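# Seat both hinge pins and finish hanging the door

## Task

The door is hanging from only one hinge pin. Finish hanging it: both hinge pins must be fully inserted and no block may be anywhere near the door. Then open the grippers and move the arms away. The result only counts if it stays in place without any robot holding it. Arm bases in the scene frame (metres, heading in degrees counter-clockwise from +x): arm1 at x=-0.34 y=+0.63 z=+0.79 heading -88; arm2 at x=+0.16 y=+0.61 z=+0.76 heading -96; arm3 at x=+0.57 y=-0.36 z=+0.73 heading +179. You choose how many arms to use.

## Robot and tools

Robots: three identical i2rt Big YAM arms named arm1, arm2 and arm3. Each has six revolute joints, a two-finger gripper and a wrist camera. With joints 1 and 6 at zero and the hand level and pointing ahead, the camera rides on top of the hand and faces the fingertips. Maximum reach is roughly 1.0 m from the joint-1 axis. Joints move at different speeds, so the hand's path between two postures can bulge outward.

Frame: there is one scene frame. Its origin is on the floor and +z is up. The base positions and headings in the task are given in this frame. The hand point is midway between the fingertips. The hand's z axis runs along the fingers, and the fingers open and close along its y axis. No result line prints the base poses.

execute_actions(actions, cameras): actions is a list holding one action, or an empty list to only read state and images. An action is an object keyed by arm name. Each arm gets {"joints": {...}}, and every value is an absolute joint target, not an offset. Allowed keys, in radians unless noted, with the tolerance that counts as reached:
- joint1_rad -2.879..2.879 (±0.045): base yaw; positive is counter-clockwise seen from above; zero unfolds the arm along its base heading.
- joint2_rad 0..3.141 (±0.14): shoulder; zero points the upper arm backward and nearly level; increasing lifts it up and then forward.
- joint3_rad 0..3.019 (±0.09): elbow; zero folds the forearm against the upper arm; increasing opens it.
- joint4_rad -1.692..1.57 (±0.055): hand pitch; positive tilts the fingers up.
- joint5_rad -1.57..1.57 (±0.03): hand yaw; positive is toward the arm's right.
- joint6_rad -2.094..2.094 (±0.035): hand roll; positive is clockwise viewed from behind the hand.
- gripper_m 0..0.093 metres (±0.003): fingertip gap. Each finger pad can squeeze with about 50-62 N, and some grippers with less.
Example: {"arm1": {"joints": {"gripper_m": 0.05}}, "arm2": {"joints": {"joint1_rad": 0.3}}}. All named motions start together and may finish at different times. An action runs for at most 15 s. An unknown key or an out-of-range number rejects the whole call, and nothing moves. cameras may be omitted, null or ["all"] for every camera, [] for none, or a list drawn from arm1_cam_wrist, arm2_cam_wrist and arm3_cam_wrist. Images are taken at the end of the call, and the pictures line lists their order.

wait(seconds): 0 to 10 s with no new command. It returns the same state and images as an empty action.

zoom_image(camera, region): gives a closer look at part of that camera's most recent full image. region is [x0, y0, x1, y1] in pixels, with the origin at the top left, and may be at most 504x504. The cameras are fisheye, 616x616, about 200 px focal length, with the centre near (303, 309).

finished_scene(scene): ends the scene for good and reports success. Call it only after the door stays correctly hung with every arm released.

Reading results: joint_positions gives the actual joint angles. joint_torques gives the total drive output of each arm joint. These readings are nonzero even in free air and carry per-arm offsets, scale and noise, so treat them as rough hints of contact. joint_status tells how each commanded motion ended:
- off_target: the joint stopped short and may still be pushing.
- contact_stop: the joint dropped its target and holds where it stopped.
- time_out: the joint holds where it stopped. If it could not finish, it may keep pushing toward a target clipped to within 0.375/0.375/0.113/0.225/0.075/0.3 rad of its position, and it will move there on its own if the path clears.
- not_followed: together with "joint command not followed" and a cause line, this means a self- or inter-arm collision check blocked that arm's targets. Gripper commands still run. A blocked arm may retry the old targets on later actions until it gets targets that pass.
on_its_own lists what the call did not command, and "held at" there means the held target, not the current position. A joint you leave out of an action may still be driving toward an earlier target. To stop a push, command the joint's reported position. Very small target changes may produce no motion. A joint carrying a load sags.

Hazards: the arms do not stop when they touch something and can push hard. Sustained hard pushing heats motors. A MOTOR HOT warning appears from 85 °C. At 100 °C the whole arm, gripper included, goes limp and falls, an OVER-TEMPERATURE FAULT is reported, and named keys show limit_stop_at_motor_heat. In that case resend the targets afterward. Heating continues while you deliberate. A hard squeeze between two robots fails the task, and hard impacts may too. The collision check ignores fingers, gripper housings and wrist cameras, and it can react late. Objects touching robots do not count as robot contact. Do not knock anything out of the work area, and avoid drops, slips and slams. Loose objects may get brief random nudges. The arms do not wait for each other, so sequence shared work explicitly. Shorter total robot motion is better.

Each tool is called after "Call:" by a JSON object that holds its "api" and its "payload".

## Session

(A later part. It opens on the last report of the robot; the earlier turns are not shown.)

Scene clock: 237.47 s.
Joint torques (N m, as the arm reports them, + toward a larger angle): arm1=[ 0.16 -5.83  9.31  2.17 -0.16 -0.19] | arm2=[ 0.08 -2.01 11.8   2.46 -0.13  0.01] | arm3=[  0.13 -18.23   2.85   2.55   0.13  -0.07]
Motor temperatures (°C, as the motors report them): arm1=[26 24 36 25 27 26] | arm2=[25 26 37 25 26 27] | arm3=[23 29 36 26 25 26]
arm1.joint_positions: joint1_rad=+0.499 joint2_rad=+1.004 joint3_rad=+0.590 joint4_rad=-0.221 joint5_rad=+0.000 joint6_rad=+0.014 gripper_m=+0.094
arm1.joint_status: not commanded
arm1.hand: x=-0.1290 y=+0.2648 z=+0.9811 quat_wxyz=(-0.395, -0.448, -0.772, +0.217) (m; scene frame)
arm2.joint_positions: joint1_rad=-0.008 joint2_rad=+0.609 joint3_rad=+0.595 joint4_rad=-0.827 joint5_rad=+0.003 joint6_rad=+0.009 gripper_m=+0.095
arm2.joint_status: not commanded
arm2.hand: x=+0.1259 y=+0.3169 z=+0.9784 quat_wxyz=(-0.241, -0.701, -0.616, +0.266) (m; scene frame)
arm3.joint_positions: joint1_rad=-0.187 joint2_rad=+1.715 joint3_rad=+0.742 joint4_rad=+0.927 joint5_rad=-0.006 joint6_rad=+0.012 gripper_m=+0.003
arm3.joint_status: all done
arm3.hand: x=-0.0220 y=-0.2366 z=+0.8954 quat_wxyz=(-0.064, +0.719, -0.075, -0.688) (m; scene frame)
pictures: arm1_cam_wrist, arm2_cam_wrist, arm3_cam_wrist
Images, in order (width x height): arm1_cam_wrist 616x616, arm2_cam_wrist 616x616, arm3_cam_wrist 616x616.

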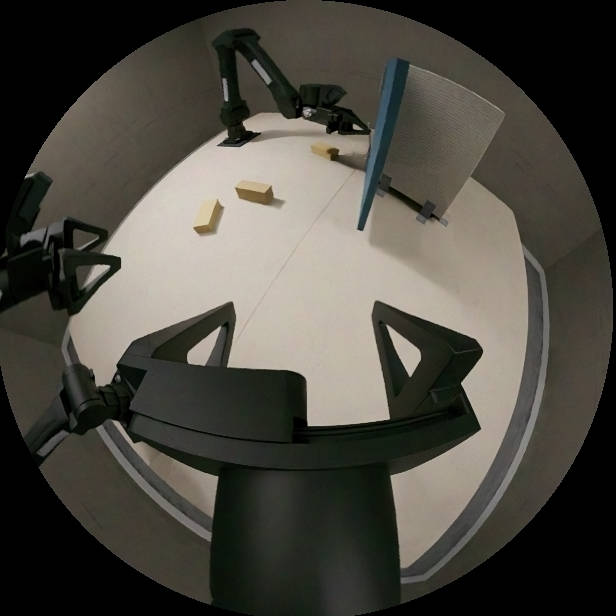

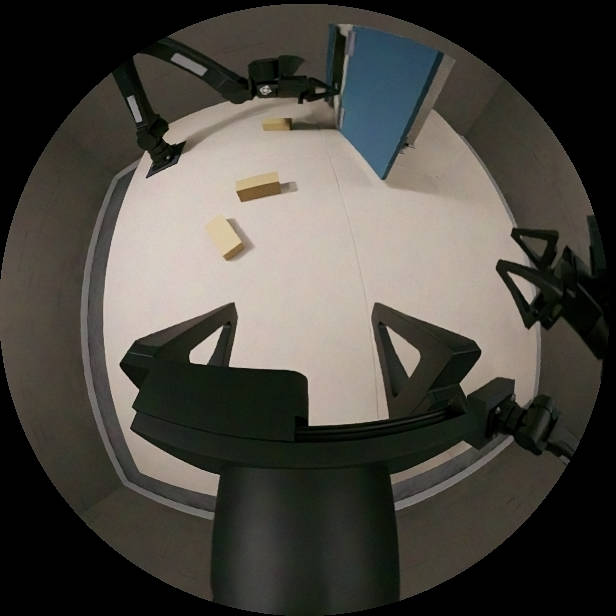

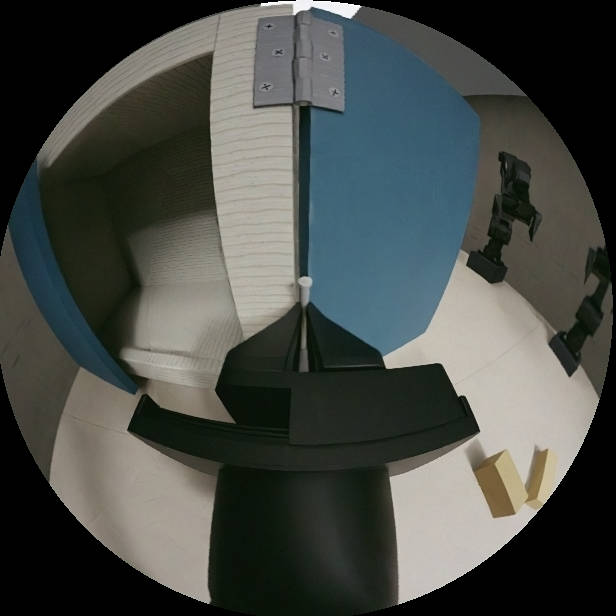

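Call:
{"api": "execute_actions", "payload": {"actions": [{"arm3":{"joints":{"joint2_rad":1.64,"joint3_rad":0.80,"joint4_rad":0.88}}}], "cameras": ["arm3_cam_wrist","arm1_cam_wrist"]}}

Scene clock: 261.43 s.
Joint torques (N m, as the arm reports them, + toward a larger angle): arm1=[ 0.02 -5.98  9.33  2.11 -0.15 -0.18] | arm2=[-0.04 -1.87 11.55  2.43 -0.11 -0.02] | arm3=[ -0.12 -15.82  10.22   2.16   0.09  -0.08]
Motor temperatures (°C, as the motors report them): arm1=[26 24 37 25 27 26] | arm2=[25 26 37 25 26 27] | arm3=[23 33 33 27 25 26]
arm1.joint_positions: joint1_rad=+0.499 joint2_rad=+1.004 joint3_rad=+0.590 joint4_rad=-0.221 joint5_rad=+0.000 joint6_rad=+0.014 gripper_m=+0.094
arm1.joint_status: not commanded
arm1.hand: x=-0.1290 y=+0.2648 z=+0.9811 quat_wxyz=(-0.395, -0.448, -0.772, +0.217) (m; scene frame)
arm2.joint_positions: joint1_rad=-0.008 joint2_rad=+0.609 joint3_rad=+0.595 joint4_rad=-0.827 joint5_rad=+0.003 joint6_rad=+0.009 gripper_m=+0.095
arm2.joint_status: not commanded
arm2.hand: x=+0.1259 y=+0.3169 z=+0.9784 quat_wxyz=(-0.241, -0.701, -0.616, +0.266) (m; scene frame)
arm3.joint_positions: joint1_rad=-0.187 joint2_rad=+1.701 joint3_rad=+0.758 joint4_rad=+0.871 joint5_rad=-0.006 joint6_rad=+0.012 gripper_m=+0.003
arm3.joint_status: all done
arm3.hand: x=-0.0257 y=-0.2358 z=+0.8967 quat_wxyz=(-0.063, +0.728, -0.076, -0.678) (m; scene frame)
pictures: arm1_cam_wrist, arm3_cam_wrist
Images, in order (width x height): arm1_cam_wrist 616x616, arm3_cam_wrist 616x616.

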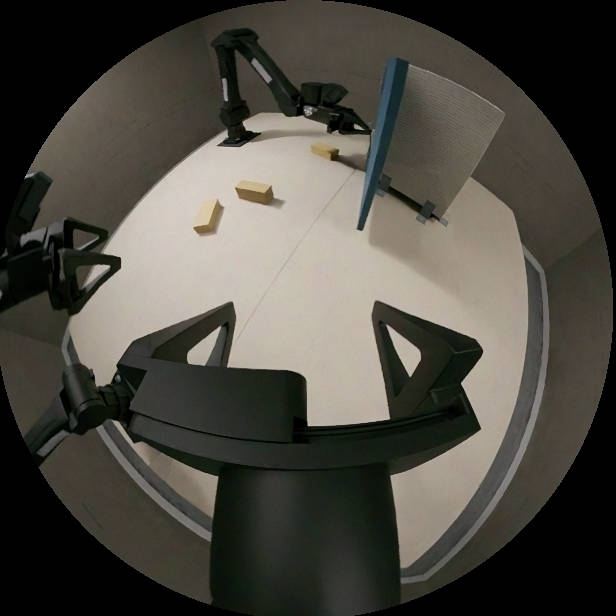

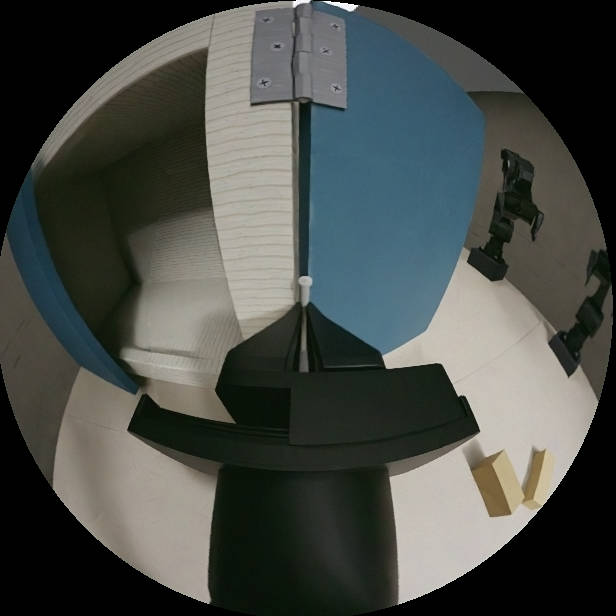

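Call:
{"api": "execute_actions", "payload": {"actions": [{"arm3":{"joints":{"joint2_rad":1.77,"joint3_rad":0.77,"joint4_rad":0.94}}}], "cameras": ["arm3_cam_wrist"]}}

Call:
{"api": "zoom_image", "payload": {"camera": "arm3_cam_wrist", "region": [230, 230, 390, 390]}}

Scene clock: 267.33 s.
Joint torques (N m, as the arm reports them, + toward a larger angle): arm1=[-0.09 -5.94  9.32  2.13 -0.16 -0.19] | arm2=[ 0.36 -1.54 11.65  2.42 -0.13  0.03] | arm3=[-0.32 -8.25  7.42  1.95  0.12 -0.08]
Motor temperatures (°C, as the motors report them): arm1=[26 24 37 25 27 26] | arm2=[25 26 37 25 26 27] | arm3=[23 33 35 27 25 26]
arm1.joint_positions: joint1_rad=+0.499 joint2_rad=+1.004 joint3_rad=+0.590 joint4_rad=-0.221 joint5_rad=+0.000 joint6_rad=+0.014 gripper_m=+0.094
arm1.joint_status: not commanded
arm1.hand: x=-0.1290 y=+0.2648 z=+0.9811 quat_wxyz=(-0.395, -0.448, -0.772, +0.217) (m; scene frame)
arm2.joint_positions: joint1_rad=-0.008 joint2_rad=+0.609 joint3_rad=+0.595 joint4_rad=-0.827 joint5_rad=+0.003 joint6_rad=+0.009 gripper_m=+0.095
arm2.joint_status: not commanded
arm2.hand: x=+0.1259 y=+0.3169 z=+0.9784 quat_wxyz=(-0.241, -0.701, -0.616, +0.266) (m; scene frame)
arm3.joint_positions: joint1_rad=-0.187 joint2_rad=+1.732 joint3_rad=+0.758 joint4_rad=+0.937 joint5_rad=-0.006 joint6_rad=+0.012 gripper_m=+0.003
arm3.joint_status: all done
arm3.hand: x=-0.0277 y=-0.2354 z=+0.8948 quat_wxyz=(-0.064, +0.716, -0.075, -0.691) (m; scene frame)
pictures: arm3_cam_wrist
Images, in order (width x height): arm3_cam_wrist 616x616.

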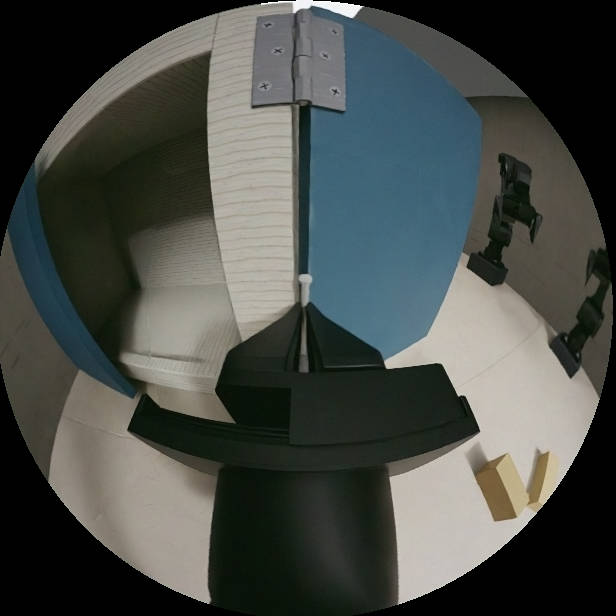

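Region (230, 230, 390, 390) of arm3_cam_wrist's 616x616 image, scaled by 3.150, with more detail than that image has.

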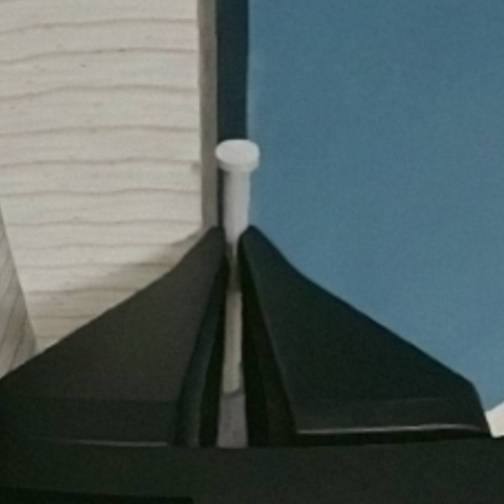

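Call:
{"api": "execute_actions", "payload": {"actions": [{"arm3":{"joints":{"joint2_rad":1.74,"gripper_m":0.03}}}], "cameras": []}}

Call:
{"api": "execute_actions", "payload": {"actions": [{"arm3":{"joints":{"joint2_rad":1.55,"joint3_rad":0.62,"joint4_rad":0.8}}}], "cameras": ["arm3_cam_wrist"]}}

Call:
{"api": "zoom_image", "payload": {"camera": "arm3_cam_wrist", "region": [230, 180, 390, 380]}}

Scene clock: 272.40 s.
Joint torques (N m, as the arm reports them, + toward a larger angle): arm1=[-0.03 -5.76  9.28  2.15 -0.16 -0.19] | arm2=[-0.1  -1.61 11.7   2.47 -0.14  0.02] | arm3=[  0.32 -11.37   7.6    1.95  -0.01  -0.04]
Motor temperatures (°C, as the motors report them): arm1=[26 24 37 25 27 26] | arm2=[25 26 37 25 26 27] | arm3=[23 32 35 27 25 26]
arm1.joint_positions: joint1_rad=+0.499 joint2_rad=+1.004 joint3_rad=+0.590 joint4_rad=-0.221 joint5_rad=+0.000 joint6_rad=+0.014 gripper_m=+0.094
arm1.joint_status: not commanded
arm1.hand: x=-0.1290 y=+0.2648 z=+0.9811 quat_wxyz=(-0.395, -0.448, -0.772, +0.217) (m; scene frame)
arm2.joint_positions: joint1_rad=-0.008 joint2_rad=+0.609 joint3_rad=+0.595 joint4_rad=-0.827 joint5_rad=+0.003 joint6_rad=+0.009 gripper_m=+0.095
arm2.joint_status: not commanded
arm2.hand: x=+0.1259 y=+0.3169 z=+0.9784 quat_wxyz=(-0.241, -0.701, -0.616, +0.266) (m; scene frame)
arm3.joint_positions: joint1_rad=-0.187 joint2_rad=+1.733 joint3_rad=+0.758 joint4_rad=+0.937 joint5_rad=-0.004 joint6_rad=+0.008 gripper_m=+0.030
arm3.joint_status: all done
arm3.hand: x=-0.0277 y=-0.2350 z=+0.8944 quat_wxyz=(-0.066, +0.717, -0.074, -0.690) (m; scene frame)
pictures: none
No camera images: the call's "cameras" was empty. Leave "cameras" out to get every camera's image.

Scene clock: 273.40 s.
Joint torques (N m, as the arm reports them, + toward a larger angle): arm1=[-0.08 -5.86  9.28  2.13 -0.15 -0.2 ] | arm2=[-0.06 -1.85 11.74  2.46 -0.11  0.  ] | arm3=[-0.09 -9.83  6.98  1.29  0.03 -0.04]
Motor temperatures (°C, as the motors report them): arm1=[26 24 37 25 27 26] | arm2=[25 26 37 25 26 27] | arm3=[23 32 35 27 25 26]
arm1.joint_positions: joint1_rad=+0.499 joint2_rad=+1.004 joint3_rad=+0.590 joint4_rad=-0.221 joint5_rad=+0.000 joint6_rad=+0.014 gripper_m=+0.094
arm1.joint_status: not commanded
arm1.hand: x=-0.1290 y=+0.2648 z=+0.9811 quat_wxyz=(-0.395, -0.448, -0.772, +0.217) (m; scene frame)
arm2.joint_positions: joint1_rad=-0.008 joint2_rad=+0.609 joint3_rad=+0.595 joint4_rad=-0.827 joint5_rad=+0.003 joint6_rad=+0.009 gripper_m=+0.095
arm2.joint_status: not commanded
arm2.hand: x=+0.1259 y=+0.3169 z=+0.9784 quat_wxyz=(-0.241, -0.701, -0.616, +0.266) (m; scene frame)
arm3.joint_positions: joint1_rad=-0.187 joint2_rad=+1.554 joint3_rad=+0.617 joint4_rad=+0.810 joint5_rad=-0.004 joint6_rad=+0.008 gripper_m=+0.030
arm3.joint_status: all done
arm3.hand: x=+0.0276 y=-0.2464 z=+0.8979 quat_wxyz=(-0.063, +0.747, -0.077, -0.658) (m; scene frame)
pictures: arm3_cam_wrist
Images, in order (width x height): arm3_cam_wrist 616x616.

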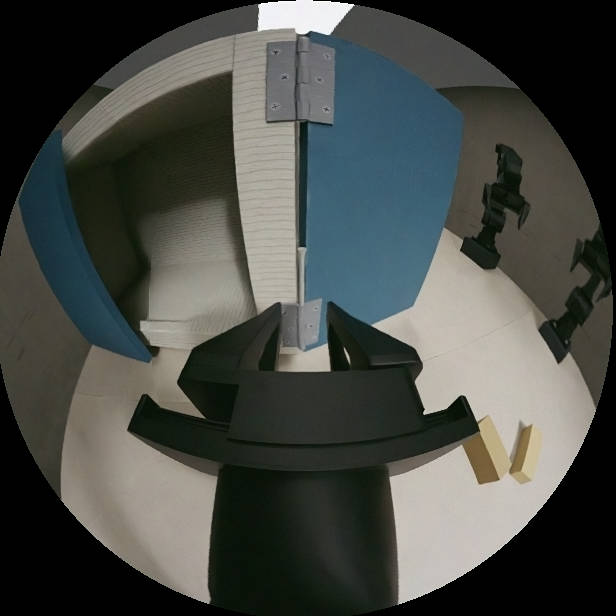

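Region (230, 180, 390, 380) of arm3_cam_wrist's 616x616 image, scaled by 2.520, with more detail than that image has; it fills the left 403 columns of this view, and the rest is white.

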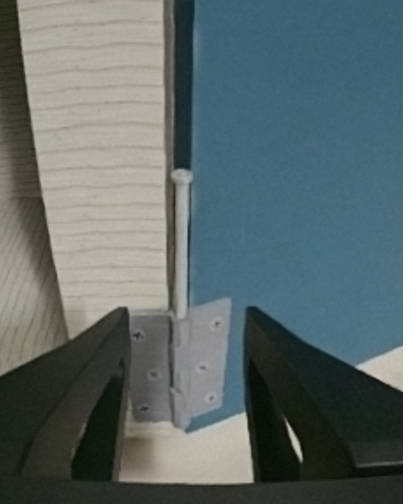

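Call:
{"api": "execute_actions", "payload": {"actions": [{"arm3":{"joints":{"joint2_rad":1.40,"joint3_rad":0.64,"joint4_rad":0.76,"gripper_m":0.0}}}], "cameras": []}}

Call:
{"api": "execute_actions", "payload": {"actions": [{"arm3":{"joints":{"joint2_rad":1.55,"joint3_rad":0.80,"joint4_rad":0.75}}}], "cameras": ["arm3_cam_wrist","arm2_cam_wrist"]}}

Scene clock: 285.30 s.
Joint torques (N m, as the arm reports them, + toward a larger angle): arm1=[-0.05 -5.89  9.3   2.1  -0.17 -0.2 ] | arm2=[ 0.17 -1.81 11.72  2.54 -0.07  0.02] | arm3=[ 0.06 -7.37  9.67  1.46  0.02 -0.04]
Motor temperatures (°C, as the motors report them): arm1=[26 24 37 25 27 26] | arm2=[25 26 38 25 26 27] | arm3=[23 31 35 26 25 26]
arm1.joint_positions: joint1_rad=+0.499 joint2_rad=+1.004 joint3_rad=+0.590 joint4_rad=-0.221 joint5_rad=+0.000 joint6_rad=+0.014 gripper_m=+0.094
arm1.joint_status: not commanded
arm1.hand: x=-0.1290 y=+0.2648 z=+0.9811 quat_wxyz=(-0.395, -0.448, -0.772, +0.217) (m; scene frame)
arm2.joint_positions: joint1_rad=-0.008 joint2_rad=+0.609 joint3_rad=+0.595 joint4_rad=-0.827 joint5_rad=+0.003 joint6_rad=+0.009 gripper_m=+0.095
arm2.joint_status: not commanded
arm2.hand: x=+0.1259 y=+0.3169 z=+0.9784 quat_wxyz=(-0.241, -0.701, -0.616, +0.266) (m; scene frame)
arm3.joint_positions: joint1_rad=-0.187 joint2_rad=+1.394 joint3_rad=+0.617 joint4_rad=+0.767 joint5_rad=-0.004 joint6_rad=+0.007 gripper_m=+0.000
arm3.joint_status: all done
arm3.hand: x=+0.0404 y=-0.2491 z=+0.9717 quat_wxyz=(-0.068, +0.707, -0.073, -0.700) (m; scene frame)
pictures: none
No camera images: the call's "cameras" was empty. Leave "cameras" out to get every camera's image.

Scene clock: 286.20 s.
Joint torques (N m, as the arm reports them, + toward a larger angle): arm1=[-0.03 -5.73  9.29  2.16 -0.16 -0.17] | arm2=[-0.08 -1.57 11.86  2.48 -0.11 -0.02] | arm3=[ 0.04 -9.91 11.16  1.47  0.04 -0.02]
Motor temperatures (°C, as the motors report them): arm1=[26 24 37 25 27 26] | arm2=[25 26 38 25 26 27] | arm3=[23 31 35 26 25 26]
arm1.joint_positions: joint1_rad=+0.499 joint2_rad=+1.004 joint3_rad=+0.590 joint4_rad=-0.221 joint5_rad=+0.000 joint6_rad=+0.014 gripper_m=+0.094
arm1.joint_status: not commanded
arm1.hand: x=-0.1290 y=+0.2648 z=+0.9811 quat_wxyz=(-0.395, -0.448, -0.772, +0.217) (m; scene frame)
arm2.joint_positions: joint1_rad=-0.008 joint2_rad=+0.609 joint3_rad=+0.595 joint4_rad=-0.827 joint5_rad=+0.003 joint6_rad=+0.009 gripper_m=+0.095
arm2.joint_status: not commanded
arm2.hand: x=+0.1259 y=+0.3169 z=+0.9784 quat_wxyz=(-0.241, -0.701, -0.616, +0.266) (m; scene frame)
arm3.joint_positions: joint1_rad=-0.187 joint2_rad=+1.547 joint3_rad=+0.758 joint4_rad=+0.759 joint5_rad=-0.004 joint6_rad=+0.007 gripper_m=+0.000
arm3.joint_status: all done
arm3.hand: x=-0.0138 y=-0.2379 z=+0.9591 quat_wxyz=(-0.067, +0.714, -0.074, -0.693) (m; scene frame)
pictures: arm2_cam_wrist, arm3_cam_wrist
Images, in order (width x height): arm2_cam_wrist 616x616, arm3_cam_wrist 616x616.

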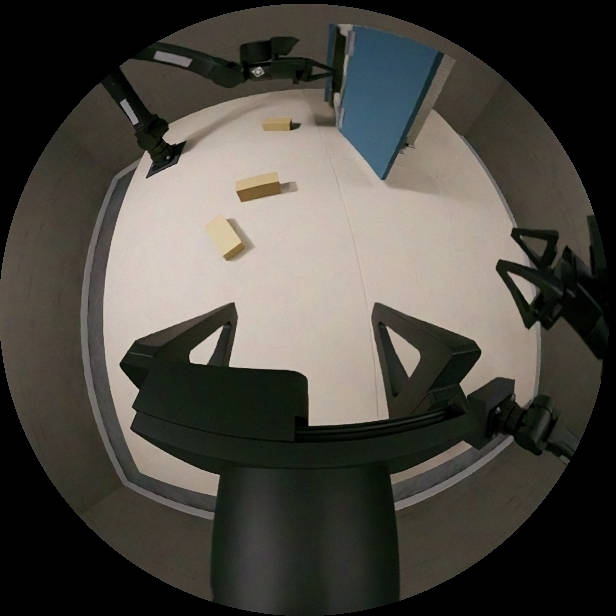

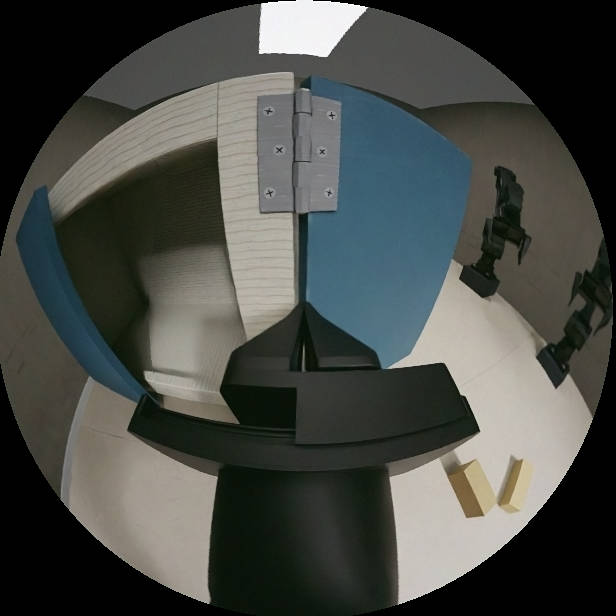

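Call:
{"api": "execute_actions", "payload": {"actions": [{"arm3":{"joints":{"joint2_rad":1.57,"joint3_rad":0.86,"joint4_rad":0.72}}}], "cameras": ["arm3_cam_wrist"]}}

Scene clock: 291.03 s.
Joint torques (N m, as the arm reports them, + toward a larger angle): arm1=[ 0.   -5.91  9.31  2.11 -0.15 -0.2 ] | arm2=[-0.33 -1.31 11.74  2.4  -0.15  0.02] | arm3=[ 0.04 -9.85 11.4   1.49  0.   -0.03]
Motor temperatures (°C, as the motors report them): arm1=[26 24 37 25 27 26] | arm2=[25 26 38 25 26 27] | arm3=[23 30 37 26 25 26]
arm1.joint_positions: joint1_rad=+0.499 joint2_rad=+1.004 joint3_rad=+0.590 joint4_rad=-0.221 joint5_rad=+0.000 joint6_rad=+0.014 gripper_m=+0.094
arm1.joint_status: not commanded
arm1.hand: x=-0.1290 y=+0.2648 z=+0.9811 quat_wxyz=(-0.395, -0.448, -0.772, +0.217) (m; scene frame)
arm2.joint_positions: joint1_rad=-0.008 joint2_rad=+0.609 joint3_rad=+0.595 joint4_rad=-0.827 joint5_rad=+0.003 joint6_rad=+0.009 gripper_m=+0.095
arm2.joint_status: not commanded
arm2.hand: x=+0.1259 y=+0.3169 z=+0.9784 quat_wxyz=(-0.241, -0.701, -0.616, +0.266) (m; scene frame)
arm3.joint_positions: joint1_rad=-0.187 joint2_rad=+1.558 joint3_rad=+0.819 joint4_rad=+0.730 joint5_rad=-0.004 joint6_rad=+0.007 gripper_m=+0.000
arm3.joint_status: all done
arm3.hand: x=-0.0307 y=-0.2345 z=+0.9772 quat_wxyz=(-0.068, +0.707, -0.073, -0.701) (m; scene frame)
pictures: arm3_cam_wrist
Images, in order (width x height): arm3_cam_wrist 616x616.

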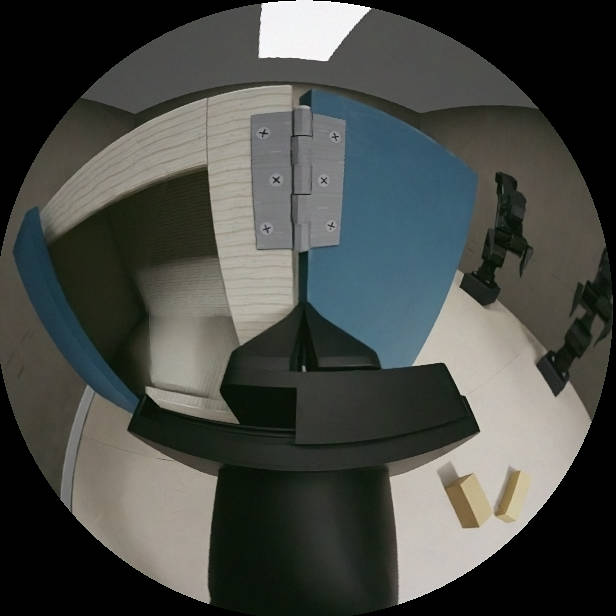

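Call:
{"api": "execute_actions", "payload": {"actions": [{"arm3":{"joints":{"joint2_rad":1.74,"joint4_rad":0.90}}}], "cameras": ["arm3_cam_wrist"]}}

Scene clock: 295.77 s.
Joint torques (N m, as the arm reports them, + toward a larger angle): arm1=[ 0.02 -5.97  9.32  2.11 -0.16 -0.19] | arm2=[ 0.46 -1.48 11.72  2.47 -0.13  0.  ] | arm3=[ 0.35 -5.8  11.1   0.98  0.03 -0.01]
Motor temperatures (°C, as the motors report them): arm1=[26 24 37 25 27 26] | arm2=[25 26 38 25 26 27] | arm3=[23 30 38 26 25 26]
arm1.joint_positions: joint1_rad=+0.499 joint2_rad=+1.004 joint3_rad=+0.590 joint4_rad=-0.221 joint5_rad=+0.000 joint6_rad=+0.014 gripper_m=+0.094
arm1.joint_status: not commanded
arm1.hand: x=-0.1290 y=+0.2648 z=+0.9811 quat_wxyz=(-0.395, -0.448, -0.772, +0.217) (m; scene frame)
arm2.joint_positions: joint1_rad=-0.008 joint2_rad=+0.609 joint3_rad=+0.595 joint4_rad=-0.827 joint5_rad=+0.003 joint6_rad=+0.009 gripper_m=+0.095
arm2.joint_status: not commanded
arm2.hand: x=+0.1259 y=+0.3169 z=+0.9784 quat_wxyz=(-0.241, -0.701, -0.616, +0.266) (m; scene frame)
arm3.joint_positions: joint1_rad=-0.187 joint2_rad=+1.662 joint3_rad=+0.812 joint4_rad=+0.924 joint5_rad=-0.005 joint6_rad=+0.006 gripper_m=+0.000
arm3.joint_status: all done
arm3.hand: x=-0.0390 y=-0.2329 z=+0.9595 quat_wxyz=(-0.071, +0.677, -0.069, -0.729) (m; scene frame)
pictures: arm3_cam_wrist
Images, in order (width x height): arm3_cam_wrist 616x616.

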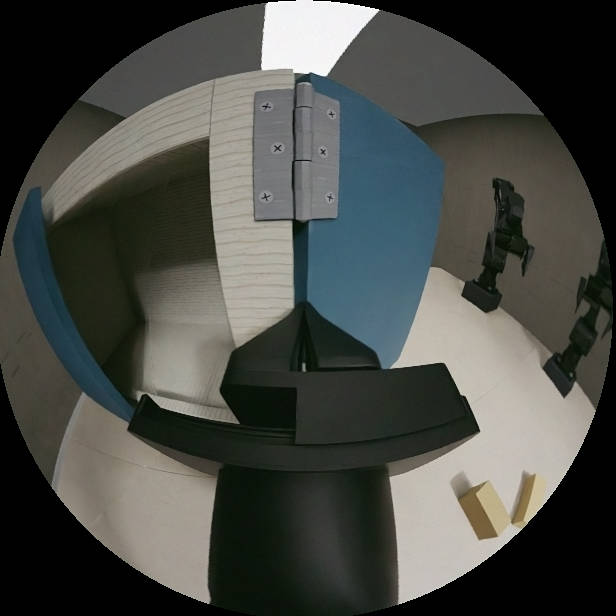

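Call:
{"api": "execute_actions", "payload": {"actions": [{"arm3":{"joints":{"joint2_rad":1.62,"joint4_rad":0.84}},"arm1":{"joints":{"joint1_rad":0.3,"joint2_rad":1.37,"joint3_rad":0.35,"joint4_rad":0.74,"gripper_m":0.06}}}], "cameras": ["arm1_cam_wrist","arm3_cam_wrist"]}}

Scene clock: 320.70 s.
Joint torques (N m, as the arm reports them, + toward a larger angle): arm1=[-0.04 -7.74  7.02  2.33 -0.16 -0.18] | arm2=[ 0.45 -1.75 11.78  2.39 -0.11  0.01] | arm3=[ -0.18 -11.82  11.4    1.17   0.04   0.  ]
Motor temperatures (°C, as the motors report them): arm1=[26 24 37 25 27 26] | arm2=[25 26 38 25 26 27] | arm3=[23 29 41 26 25 26]
arm1.joint_positions: joint1_rad=+0.299 joint2_rad=+1.378 joint3_rad=+0.327 joint4_rad=+0.718 joint5_rad=+0.000 joint6_rad=+0.014 gripper_m=+0.060
arm1.joint_status: all done
arm1.hand: x=-0.2004 y=+0.2158 z=+0.8966 quat_wxyz=(-0.476, -0.478, -0.661, +0.329) (m; scene frame)
arm2.joint_positions: joint1_rad=-0.008 joint2_rad=+0.609 joint3_rad=+0.595 joint4_rad=-0.827 joint5_rad=+0.003 joint6_rad=+0.009 gripper_m=+0.095
arm2.joint_status: not commanded
arm2.hand: x=+0.1259 y=+0.3169 z=+0.9784 quat_wxyz=(-0.241, -0.701, -0.616, +0.266) (m; scene frame)
arm3.joint_positions: joint1_rad=-0.187 joint2_rad=+1.633 joint3_rad=+0.812 joint4_rad=+0.855 joint5_rad=-0.005 joint6_rad=+0.006 gripper_m=+0.000
arm3.joint_status: all done
arm3.hand: x=-0.0369 y=-0.2333 z=+0.9603 quat_wxyz=(-0.069, +0.691, -0.070, -0.716) (m; scene frame)
pictures: arm1_cam_wrist, arm3_cam_wrist
Images, in order (width x height): arm1_cam_wrist 616x616, arm3_cam_wrist 616x616.

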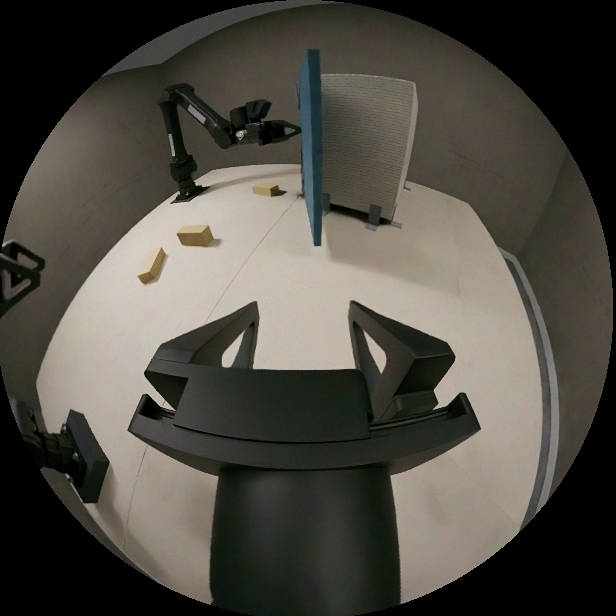

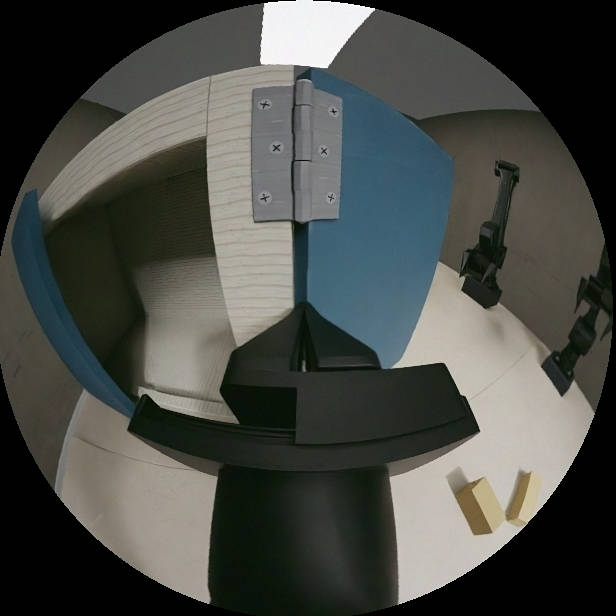

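Call:
{"api": "execute_actions", "payload": {"actions": [{"arm1":{"joints":{"joint1_rad":0.28,"joint2_rad":1.55,"joint3_rad":0.64,"joint4_rad":0.85}}}], "cameras": ["arm1_cam_wrist","arm2_cam_wrist"]}}

Scene clock: 335.73 s.
Joint torques (N m, as the arm reports them, + toward a larger angle): arm1=[ -0.51 -12.34   7.85   2.25  -0.14  -0.18] | arm2=[-0.28 -1.34 11.72  2.5  -0.14  0.02] | arm3=[ -0.22 -11.77  11.47   1.26   0.05  -0.01]
Motor temperatures (°C, as the motors report them): arm1=[26 24 36 25 27 26] | arm2=[25 26 38 25 26 27] | arm3=[23 31 42 26 25 26]
arm1.joint_positions: joint1_rad=+0.286 joint2_rad=+1.553 joint3_rad=+0.617 joint4_rad=+0.832 joint5_rad=+0.000 joint6_rad=+0.014 gripper_m=+0.060
arm1.joint_status: all done
arm1.hand: x=-0.1689 y=+0.1035 z=+0.9701 quat_wxyz=(-0.547, -0.440, -0.600, +0.384) (m; scene frame)
arm2.joint_positions: joint1_rad=-0.008 joint2_rad=+0.609 joint3_rad=+0.595 joint4_rad=-0.827 joint5_rad=+0.003 joint6_rad=+0.009 gripper_m=+0.095
arm2.joint_status: not commanded
arm2.hand: x=+0.1259 y=+0.3169 z=+0.9784 quat_wxyz=(-0.241, -0.701, -0.616, +0.266) (m; scene frame)
arm3.joint_positions: joint1_rad=-0.187 joint2_rad=+1.633 joint3_rad=+0.812 joint4_rad=+0.855 joint5_rad=-0.005 joint6_rad=+0.006 gripper_m=+0.000
arm3.joint_status: not commanded
arm3.hand: x=-0.0369 y=-0.2333 z=+0.9603 quat_wxyz=(-0.069, +0.691, -0.070, -0.716) (m; scene frame)
pictures: arm1_cam_wrist, arm2_cam_wrist
Images, in order (width x height): arm1_cam_wrist 616x616, arm2_cam_wrist 616x616.

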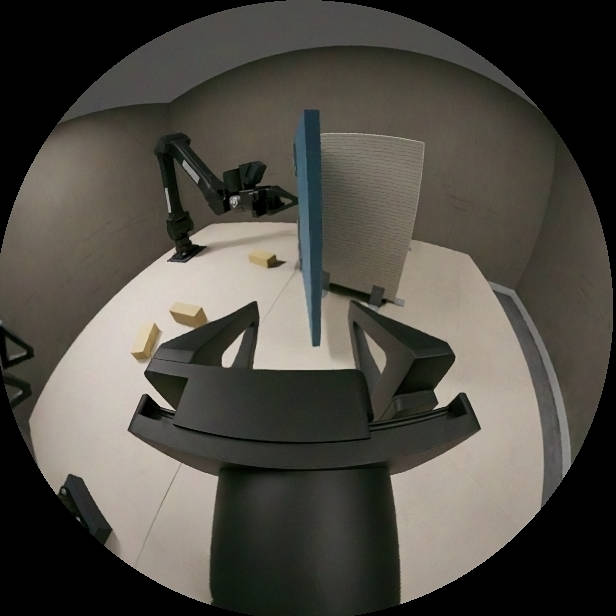

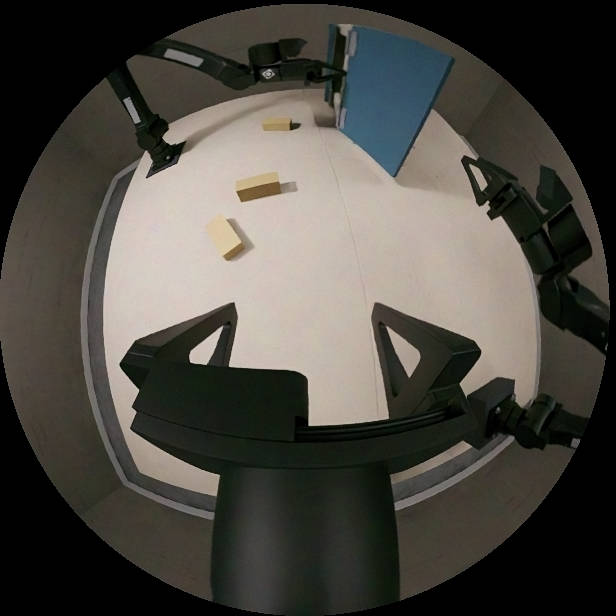

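Call:
{"api": "execute_actions", "payload": {"actions": [{"arm1":{"joints":{"joint1_rad":0.27,"joint2_rad":2.0,"joint3_rad":1.15,"joint4_rad":0.85,"gripper_m":0.09}}}], "cameras": ["arm1_cam_wrist"]}}

Scene clock: 343.20 s.
Joint torques (N m, as the arm reports them, + toward a larger angle): arm1=[ -0.59 -19.4    8.98   2.15  -0.16  -0.19] | arm2=[ 0.22 -1.52 11.82  2.32 -0.11  0.03] | arm3=[ -0.15 -11.98  11.41   1.27   0.04  -0.01]
Motor temperatures (°C, as the motors report them): arm1=[26 24 36 25 27 26] | arm2=[25 26 38 25 26 27] | arm3=[23 31 42 26 25 26]
arm1.joint_positions: joint1_rad=+0.276 joint2_rad=+2.008 joint3_rad=+1.116 joint4_rad=+0.832 joint5_rad=+0.000 joint6_rad=+0.014 gripper_m=+0.090
arm1.joint_status: all done
arm1.hand: x=-0.1201 y=-0.0645 z=+0.9251 quat_wxyz=(-0.558, -0.435, -0.585, +0.397) (m; scene frame)
arm2.joint_positions: joint1_rad=-0.008 joint2_rad=+0.609 joint3_rad=+0.595 joint4_rad=-0.827 joint5_rad=+0.003 joint6_rad=+0.009 gripper_m=+0.095
arm2.joint_status: not commanded
arm2.hand: x=+0.1259 y=+0.3169 z=+0.9784 quat_wxyz=(-0.241, -0.701, -0.616, +0.266) (m; scene frame)
arm3.joint_positions: joint1_rad=-0.187 joint2_rad=+1.633 joint3_rad=+0.812 joint4_rad=+0.855 joint5_rad=-0.005 joint6_rad=+0.006 gripper_m=+0.000
arm3.joint_status: not commanded
arm3.hand: x=-0.0369 y=-0.2333 z=+0.9603 quat_wxyz=(-0.069, +0.691, -0.070, -0.716) (m; scene frame)
pictures: arm1_cam_wrist
Images, in order (width x height): arm1_cam_wrist 616x616.

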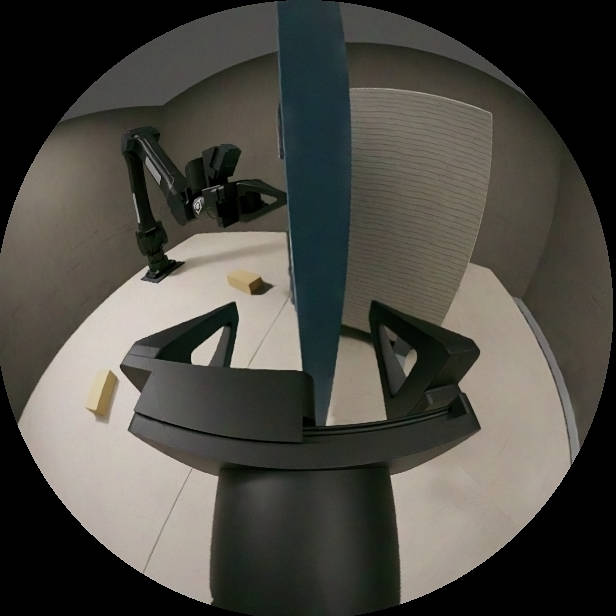

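Call:
{"api": "execute_actions", "payload": {"actions": [{"arm1":{"joints":{"gripper_m":0.0}}}], "cameras": ["arm1_cam_wrist","arm2_cam_wrist"]}}

Scene clock: 351.10 s.
Joint torques (N m, as the arm reports them, + toward a larger angle): arm1=[ -0.98 -19.32   8.94   2.15   0.25   0.12] | arm2=[ 0.16 -1.55 11.72  2.38 -0.11  0.  ] | arm3=[  0.01 -12.    11.48   1.28   0.04  -0.01]
Motor temperatures (°C, as the motors report them): arm1=[26 26 37 25 27 26] | arm2=[25 26 39 25 26 27] | arm3=[23 31 42 26 25 26]
arm1.joint_positions: joint1_rad=+0.282 joint2_rad=+2.008 joint3_rad=+1.116 joint4_rad=+0.832 joint5_rad=-0.008 joint6_rad=-0.012 gripper_m=+0.014
arm1.joint_status: gripper_m off_target (ended at +0.014, target +0.000)
arm1.hand: x=-0.1145 y=-0.0627 z=+0.9252 quat_wxyz=(-0.556, -0.423, -0.594, +0.400) (m; scene frame)
arm2.joint_positions: joint1_rad=-0.008 joint2_rad=+0.609 joint3_rad=+0.595 joint4_rad=-0.827 joint5_rad=+0.003 joint6_rad=+0.009 gripper_m=+0.095
arm2.joint_status: not commanded
arm2.hand: x=+0.1259 y=+0.3169 z=+0.9784 quat_wxyz=(-0.241, -0.701, -0.616, +0.266) (m; scene frame)
arm3.joint_positions: joint1_rad=-0.187 joint2_rad=+1.632 joint3_rad=+0.812 joint4_rad=+0.854 joint5_rad=-0.005 joint6_rad=+0.006 gripper_m=+0.000
arm3.joint_status: not commanded
arm3.hand: x=-0.0369 y=-0.2333 z=+0.9605 quat_wxyz=(-0.069, +0.691, -0.070, -0.716) (m; scene frame)
pictures: arm1_cam_wrist, arm2_cam_wrist
Images, in order (width x height): arm1_cam_wrist 616x616, arm2_cam_wrist 616x616.

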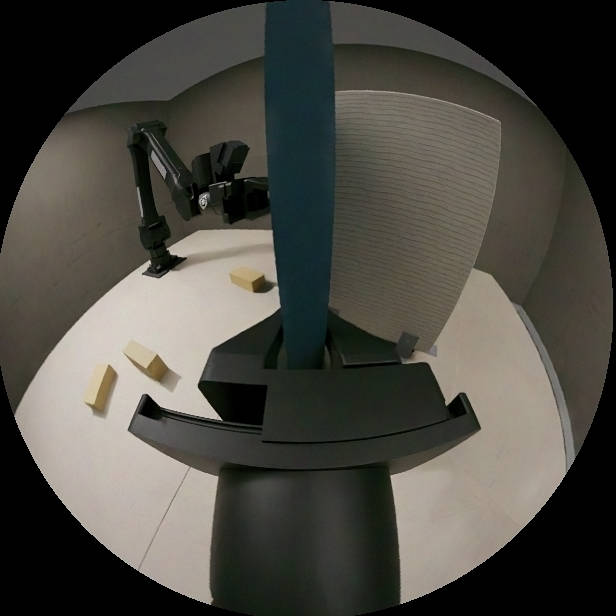

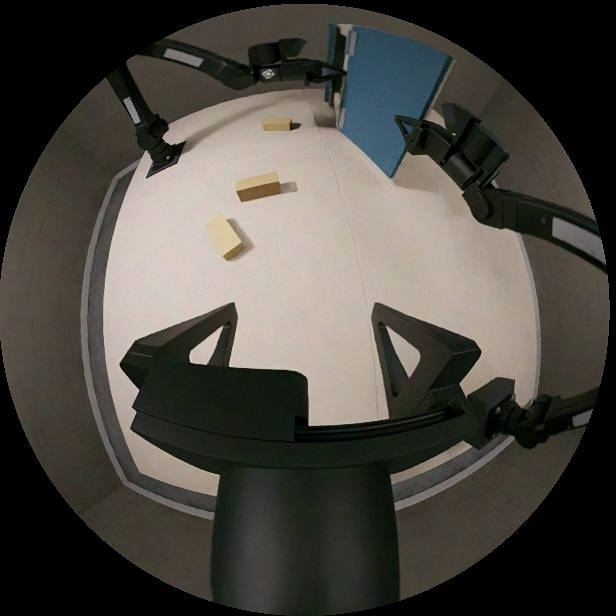

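Call:
{"api": "execute_actions", "payload": {"actions": [{"arm1":{"joints":{"joint2_rad":1.96}},"arm3":{"joints":{"joint2_rad":1.72,"joint4_rad":0.87}}}], "cameras": ["arm3_cam_wrist"]}}

Scene clock: 354.80 s.
Joint torques (N m, as the arm reports them, + toward a larger angle): arm1=[ -0.86 -22.84   8.95   2.16   0.26   0.14] | arm2=[-0.32 -1.58 11.84  2.47 -0.11  0.02] | arm3=[-0.28 -5.58 11.39  1.25  0.03 -0.05]
Motor temperatures (°C, as the motors report them): arm1=[26 26 37 25 27 26] | arm2=[25 26 39 25 26 27] | arm3=[23 31 43 26 25 26]
arm1.joint_positions: joint1_rad=+0.282 joint2_rad=+2.006 joint3_rad=+1.116 joint4_rad=+0.832 joint5_rad=-0.008 joint6_rad=-0.013 gripper_m=+0.014
arm1.joint_status: all done
arm1.hand: x=-0.1145 y=-0.0627 z=+0.9265 quat_wxyz=(-0.556, -0.422, -0.594, +0.400) (m; scene frame)
arm2.joint_positions: joint1_rad=-0.008 joint2_rad=+0.609 joint3_rad=+0.595 joint4_rad=-0.827 joint5_rad=+0.003 joint6_rad=+0.009 gripper_m=+0.095
arm2.joint_status: not commanded
arm2.hand: x=+0.1259 y=+0.3169 z=+0.9784 quat_wxyz=(-0.241, -0.701, -0.616, +0.266) (m; scene frame)
arm3.joint_positions: joint1_rad=-0.187 joint2_rad=+1.647 joint3_rad=+0.812 joint4_rad=+0.888 joint5_rad=-0.005 joint6_rad=+0.006 gripper_m=+0.000
arm3.joint_status: all done
arm3.hand: x=-0.0380 y=-0.2331 z=+0.9596 quat_wxyz=(-0.070, +0.685, -0.070, -0.722) (m; scene frame)
pictures: arm3_cam_wrist
Images, in order (width x height): arm3_cam_wrist 616x616.

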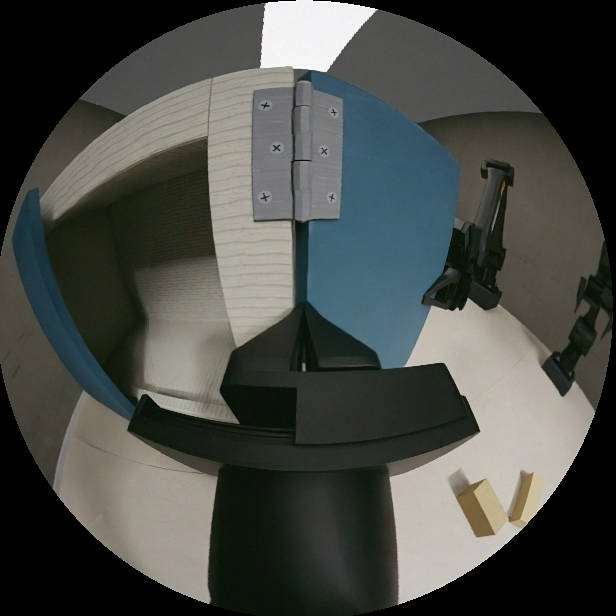

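Call:
{"api": "execute_actions", "payload": {"actions": [{"arm1":{"joints":{"joint2_rad":1.90,"joint3_rad":1.14}}}], "cameras": ["arm3_cam_wrist","arm2_cam_wrist"]}}

Scene clock: 359.77 s.
Joint torques (N m, as the arm reports them, + toward a larger angle): arm1=[ -1.01 -26.74   8.43   2.65   0.24   0.15] | arm2=[ 0.18 -1.22 11.71  2.49 -0.15 -0.02] | arm3=[-0.1  -6.05 11.4   1.17 -0.06 -0.03]
Motor temperatures (°C, as the motors report them): arm1=[26 27 37 25 27 26] | arm2=[25 26 39 25 26 27] | arm3=[23 31 43 26 25 26]
arm1.joint_positions: joint1_rad=+0.282 joint2_rad=+1.994 joint3_rad=+1.114 joint4_rad=+0.817 joint5_rad=-0.008 joint6_rad=-0.016 gripper_m=+0.014
arm1.joint_status: all done
arm1.hand: x=-0.1150 y=-0.0617 z=+0.9300 quat_wxyz=(-0.554, -0.423, -0.595, +0.400) (m; scene frame)
arm2.joint_positions: joint1_rad=-0.008 joint2_rad=+0.609 joint3_rad=+0.595 joint4_rad=-0.827 joint5_rad=+0.003 joint6_rad=+0.009 gripper_m=+0.095
arm2.joint_status: not commanded
arm2.hand: x=+0.1259 y=+0.3169 z=+0.9784 quat_wxyz=(-0.241, -0.701, -0.616, +0.266) (m; scene frame)
arm3.joint_positions: joint1_rad=-0.187 joint2_rad=+1.648 joint3_rad=+0.812 joint4_rad=+0.889 joint5_rad=-0.002 joint6_rad=+0.006 gripper_m=+0.000
arm3.joint_status: not commanded
arm3.hand: x=-0.0381 y=-0.2326 z=+0.9592 quat_wxyz=(-0.071, +0.685, -0.071, -0.722) (m; scene frame)
pictures: arm2_cam_wrist, arm3_cam_wrist
Images, in order (width x height): arm2_cam_wrist 616x616, arm3_cam_wrist 616x616.

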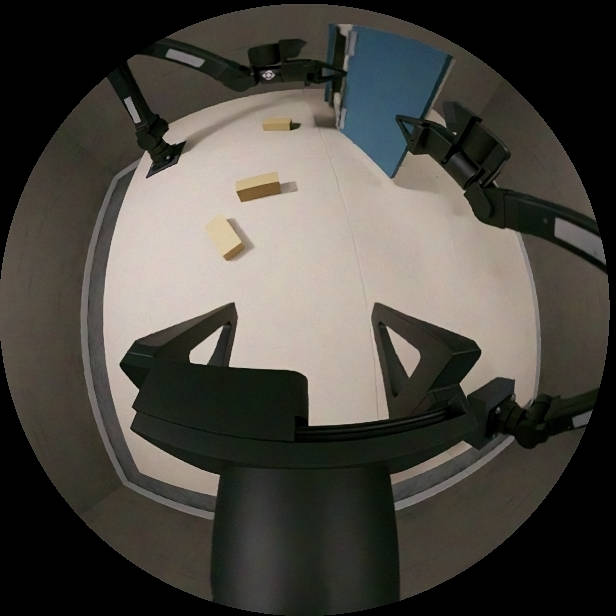

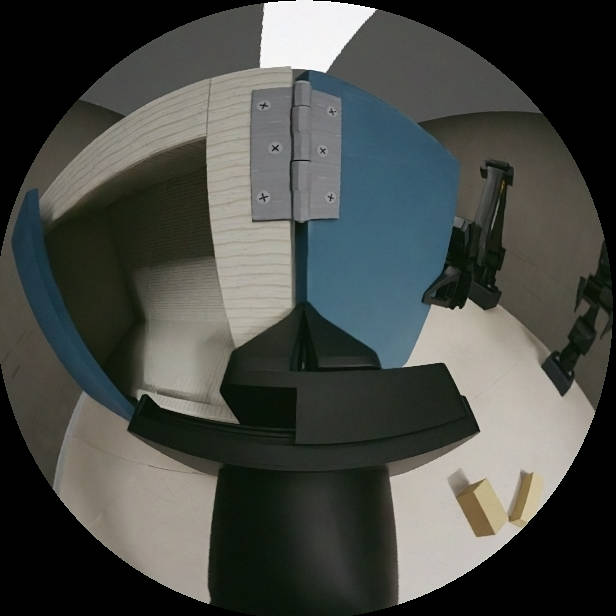

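Call:
{"api": "execute_actions", "payload": {"actions": [{"arm3":{"joints":{"joint2_rad":1.50,"joint3_rad":0.66,"joint4_rad":0.72}}}], "cameras": ["arm3_cam_wrist"]}}

Call:
{"api": "zoom_image", "payload": {"camera": "arm3_cam_wrist", "region": [240, 170, 380, 380]}}

Scene clock: 365.50 s.
Joint torques (N m, as the arm reports them, + toward a larger angle): arm1=[ -0.87 -26.71   8.46   2.68   0.23   0.17] | arm2=[ 0.25 -1.35 11.75  2.52 -0.09  0.  ] | arm3=[ -0.17 -10.15   7.81   1.37  -0.06  -0.02]
Motor temperatures (°C, as the motors report them): arm1=[26 28 37 25 27 26] | arm2=[25 26 39 25 26 27] | arm3=[23 30 43 26 25 26]
arm1.joint_positions: joint1_rad=+0.282 joint2_rad=+1.994 joint3_rad=+1.113 joint4_rad=+0.817 joint5_rad=-0.008 joint6_rad=-0.016 gripper_m=+0.014
arm1.joint_status: not commanded
arm1.hand: x=-0.1150 y=-0.0616 z=+0.9303 quat_wxyz=(-0.554, -0.423, -0.595, +0.400) (m; scene frame)
arm2.joint_positions: joint1_rad=-0.008 joint2_rad=+0.609 joint3_rad=+0.595 joint4_rad=-0.827 joint5_rad=+0.003 joint6_rad=+0.009 gripper_m=+0.095
arm2.joint_status: not commanded
arm2.hand: x=+0.1259 y=+0.3169 z=+0.9784 quat_wxyz=(-0.241, -0.701, -0.616, +0.266) (m; scene frame)
arm3.joint_positions: joint1_rad=-0.187 joint2_rad=+1.508 joint3_rad=+0.653 joint4_rad=+0.728 joint5_rad=-0.002 joint6_rad=+0.006 gripper_m=+0.000
arm3.joint_status: all done
arm3.hand: x=+0.0209 y=-0.2447 z=+0.9201 quat_wxyz=(-0.065, +0.747, -0.077, -0.658) (m; scene frame)
pictures: arm3_cam_wrist
Images, in order (width x height): arm3_cam_wrist 616x616.

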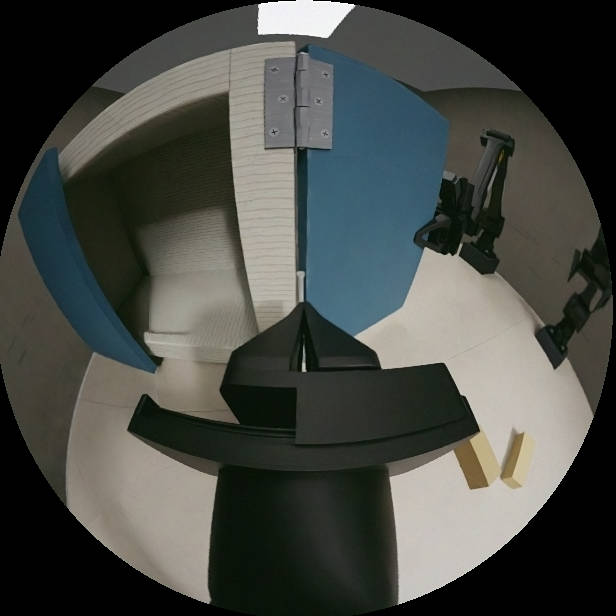

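Region (240, 170, 380, 380) of arm3_cam_wrist's 616x616 image, scaled by 2.400, with more detail than that image has.

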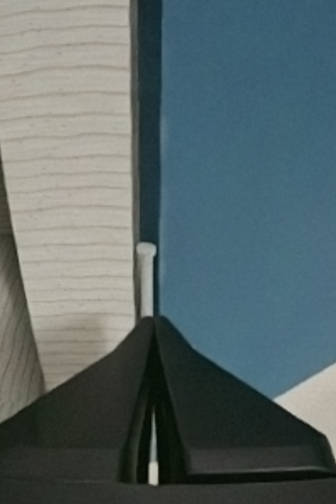

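Call:
{"api": "execute_actions", "payload": {"actions": [{"arm3":{"joints":{"joint2_rad":1.60,"joint3_rad":0.66,"joint4_rad":0.85,"gripper_m":0.03}}}], "cameras": []}}

Call:
{"api": "execute_actions", "payload": {"actions": [{"arm3":{"joints":{"joint2_rad":1.70,"joint3_rad":0.79,"joint4_rad":0.89}}}], "cameras": ["arm3_cam_wrist"]}}

Scene clock: 374.83 s.
Joint torques (N m, as the arm reports them, + toward a larger angle): arm1=[ -1.01 -26.57   8.43   2.68   0.24   0.16] | arm2=[-0.15 -1.67 11.66  2.49 -0.12 -0.01] | arm3=[-0.48 -9.54  7.13  2.54 -0.07 -0.02]
Motor temperatures (°C, as the motors report them): arm1=[26 30 37 25 27 26] | arm2=[25 26 39 25 26 27] | arm3=[23 30 41 26 25 26]
arm1.joint_positions: joint1_rad=+0.282 joint2_rad=+1.994 joint3_rad=+1.113 joint4_rad=+0.817 joint5_rad=-0.008 joint6_rad=-0.016 gripper_m=+0.014
arm1.joint_status: not commanded
arm1.hand: x=-0.1150 y=-0.0616 z=+0.9303 quat_wxyz=(-0.554, -0.423, -0.595, +0.400) (m; scene frame)
arm2.joint_positions: joint1_rad=-0.008 joint2_rad=+0.609 joint3_rad=+0.595 joint4_rad=-0.827 joint5_rad=+0.003 joint6_rad=+0.009 gripper_m=+0.095
arm2.joint_status: not commanded
arm2.hand: x=+0.1259 y=+0.3169 z=+0.9784 quat_wxyz=(-0.241, -0.701, -0.616, +0.266) (m; scene frame)
arm3.joint_positions: joint1_rad=-0.187 joint2_rad=+1.598 joint3_rad=+0.653 joint4_rad=+0.828 joint5_rad=-0.002 joint6_rad=+0.006 gripper_m=+0.030
arm3.joint_status: all done
arm3.hand: x=+0.0135 y=-0.2431 z=+0.8958 quat_wxyz=(-0.065, +0.743, -0.077, -0.661) (m; scene frame)
pictures: none
No camera images: the call's "cameras" was empty. Leave "cameras" out to get every camera's image.

Scene clock: 375.63 s.
Joint torques (N m, as the arm reports them, + toward a larger angle): arm1=[ -1.03 -26.78   8.45   2.66   0.24   0.15] | arm2=[-0.14 -1.33 11.76  2.52 -0.14  0.02] | arm3=[ -0.14 -10.98   9.87   2.56  -0.05  -0.01]
Motor temperatures (°C, as the motors report them): arm1=[26 30 37 25 27 26] | arm2=[25 26 39 25 26 27] | arm3=[23 30 41 26 25 26]
arm1.joint_positions: joint1_rad=+0.282 joint2_rad=+1.994 joint3_rad=+1.113 joint4_rad=+0.817 joint5_rad=-0.008 joint6_rad=-0.016 gripper_m=+0.014
arm1.joint_status: not commanded
arm1.hand: x=-0.1150 y=-0.0616 z=+0.9303 quat_wxyz=(-0.554, -0.423, -0.595, +0.400) (m; scene frame)
arm2.joint_positions: joint1_rad=-0.008 joint2_rad=+0.609 joint3_rad=+0.595 joint4_rad=-0.827 joint5_rad=+0.003 joint6_rad=+0.009 gripper_m=+0.095
arm2.joint_status: not commanded
arm2.hand: x=+0.1259 y=+0.3169 z=+0.9784 quat_wxyz=(-0.241, -0.701, -0.616, +0.266) (m; scene frame)
arm3.joint_positions: joint1_rad=-0.187 joint2_rad=+1.696 joint3_rad=+0.753 joint4_rad=+0.869 joint5_rad=-0.002 joint6_rad=+0.006 gripper_m=+0.030
arm3.joint_status: all done
arm3.hand: x=-0.0238 y=-0.2355 z=+0.8972 quat_wxyz=(-0.066, +0.729, -0.075, -0.677) (m; scene frame)
pictures: arm3_cam_wrist
Images, in order (width x height): arm3_cam_wrist 616x616.

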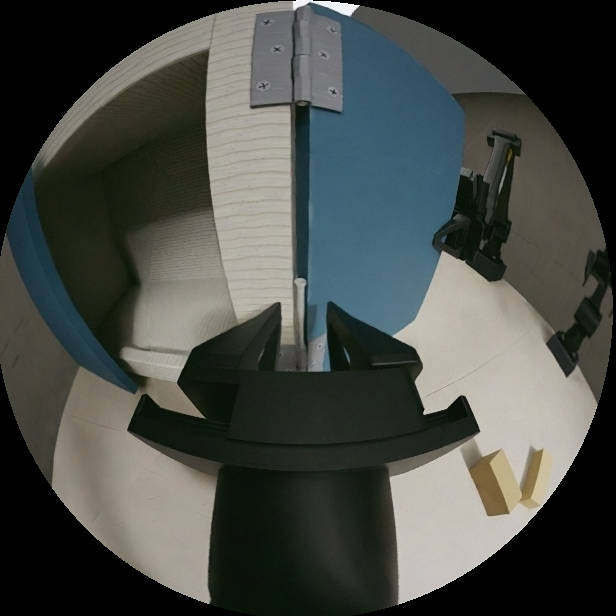

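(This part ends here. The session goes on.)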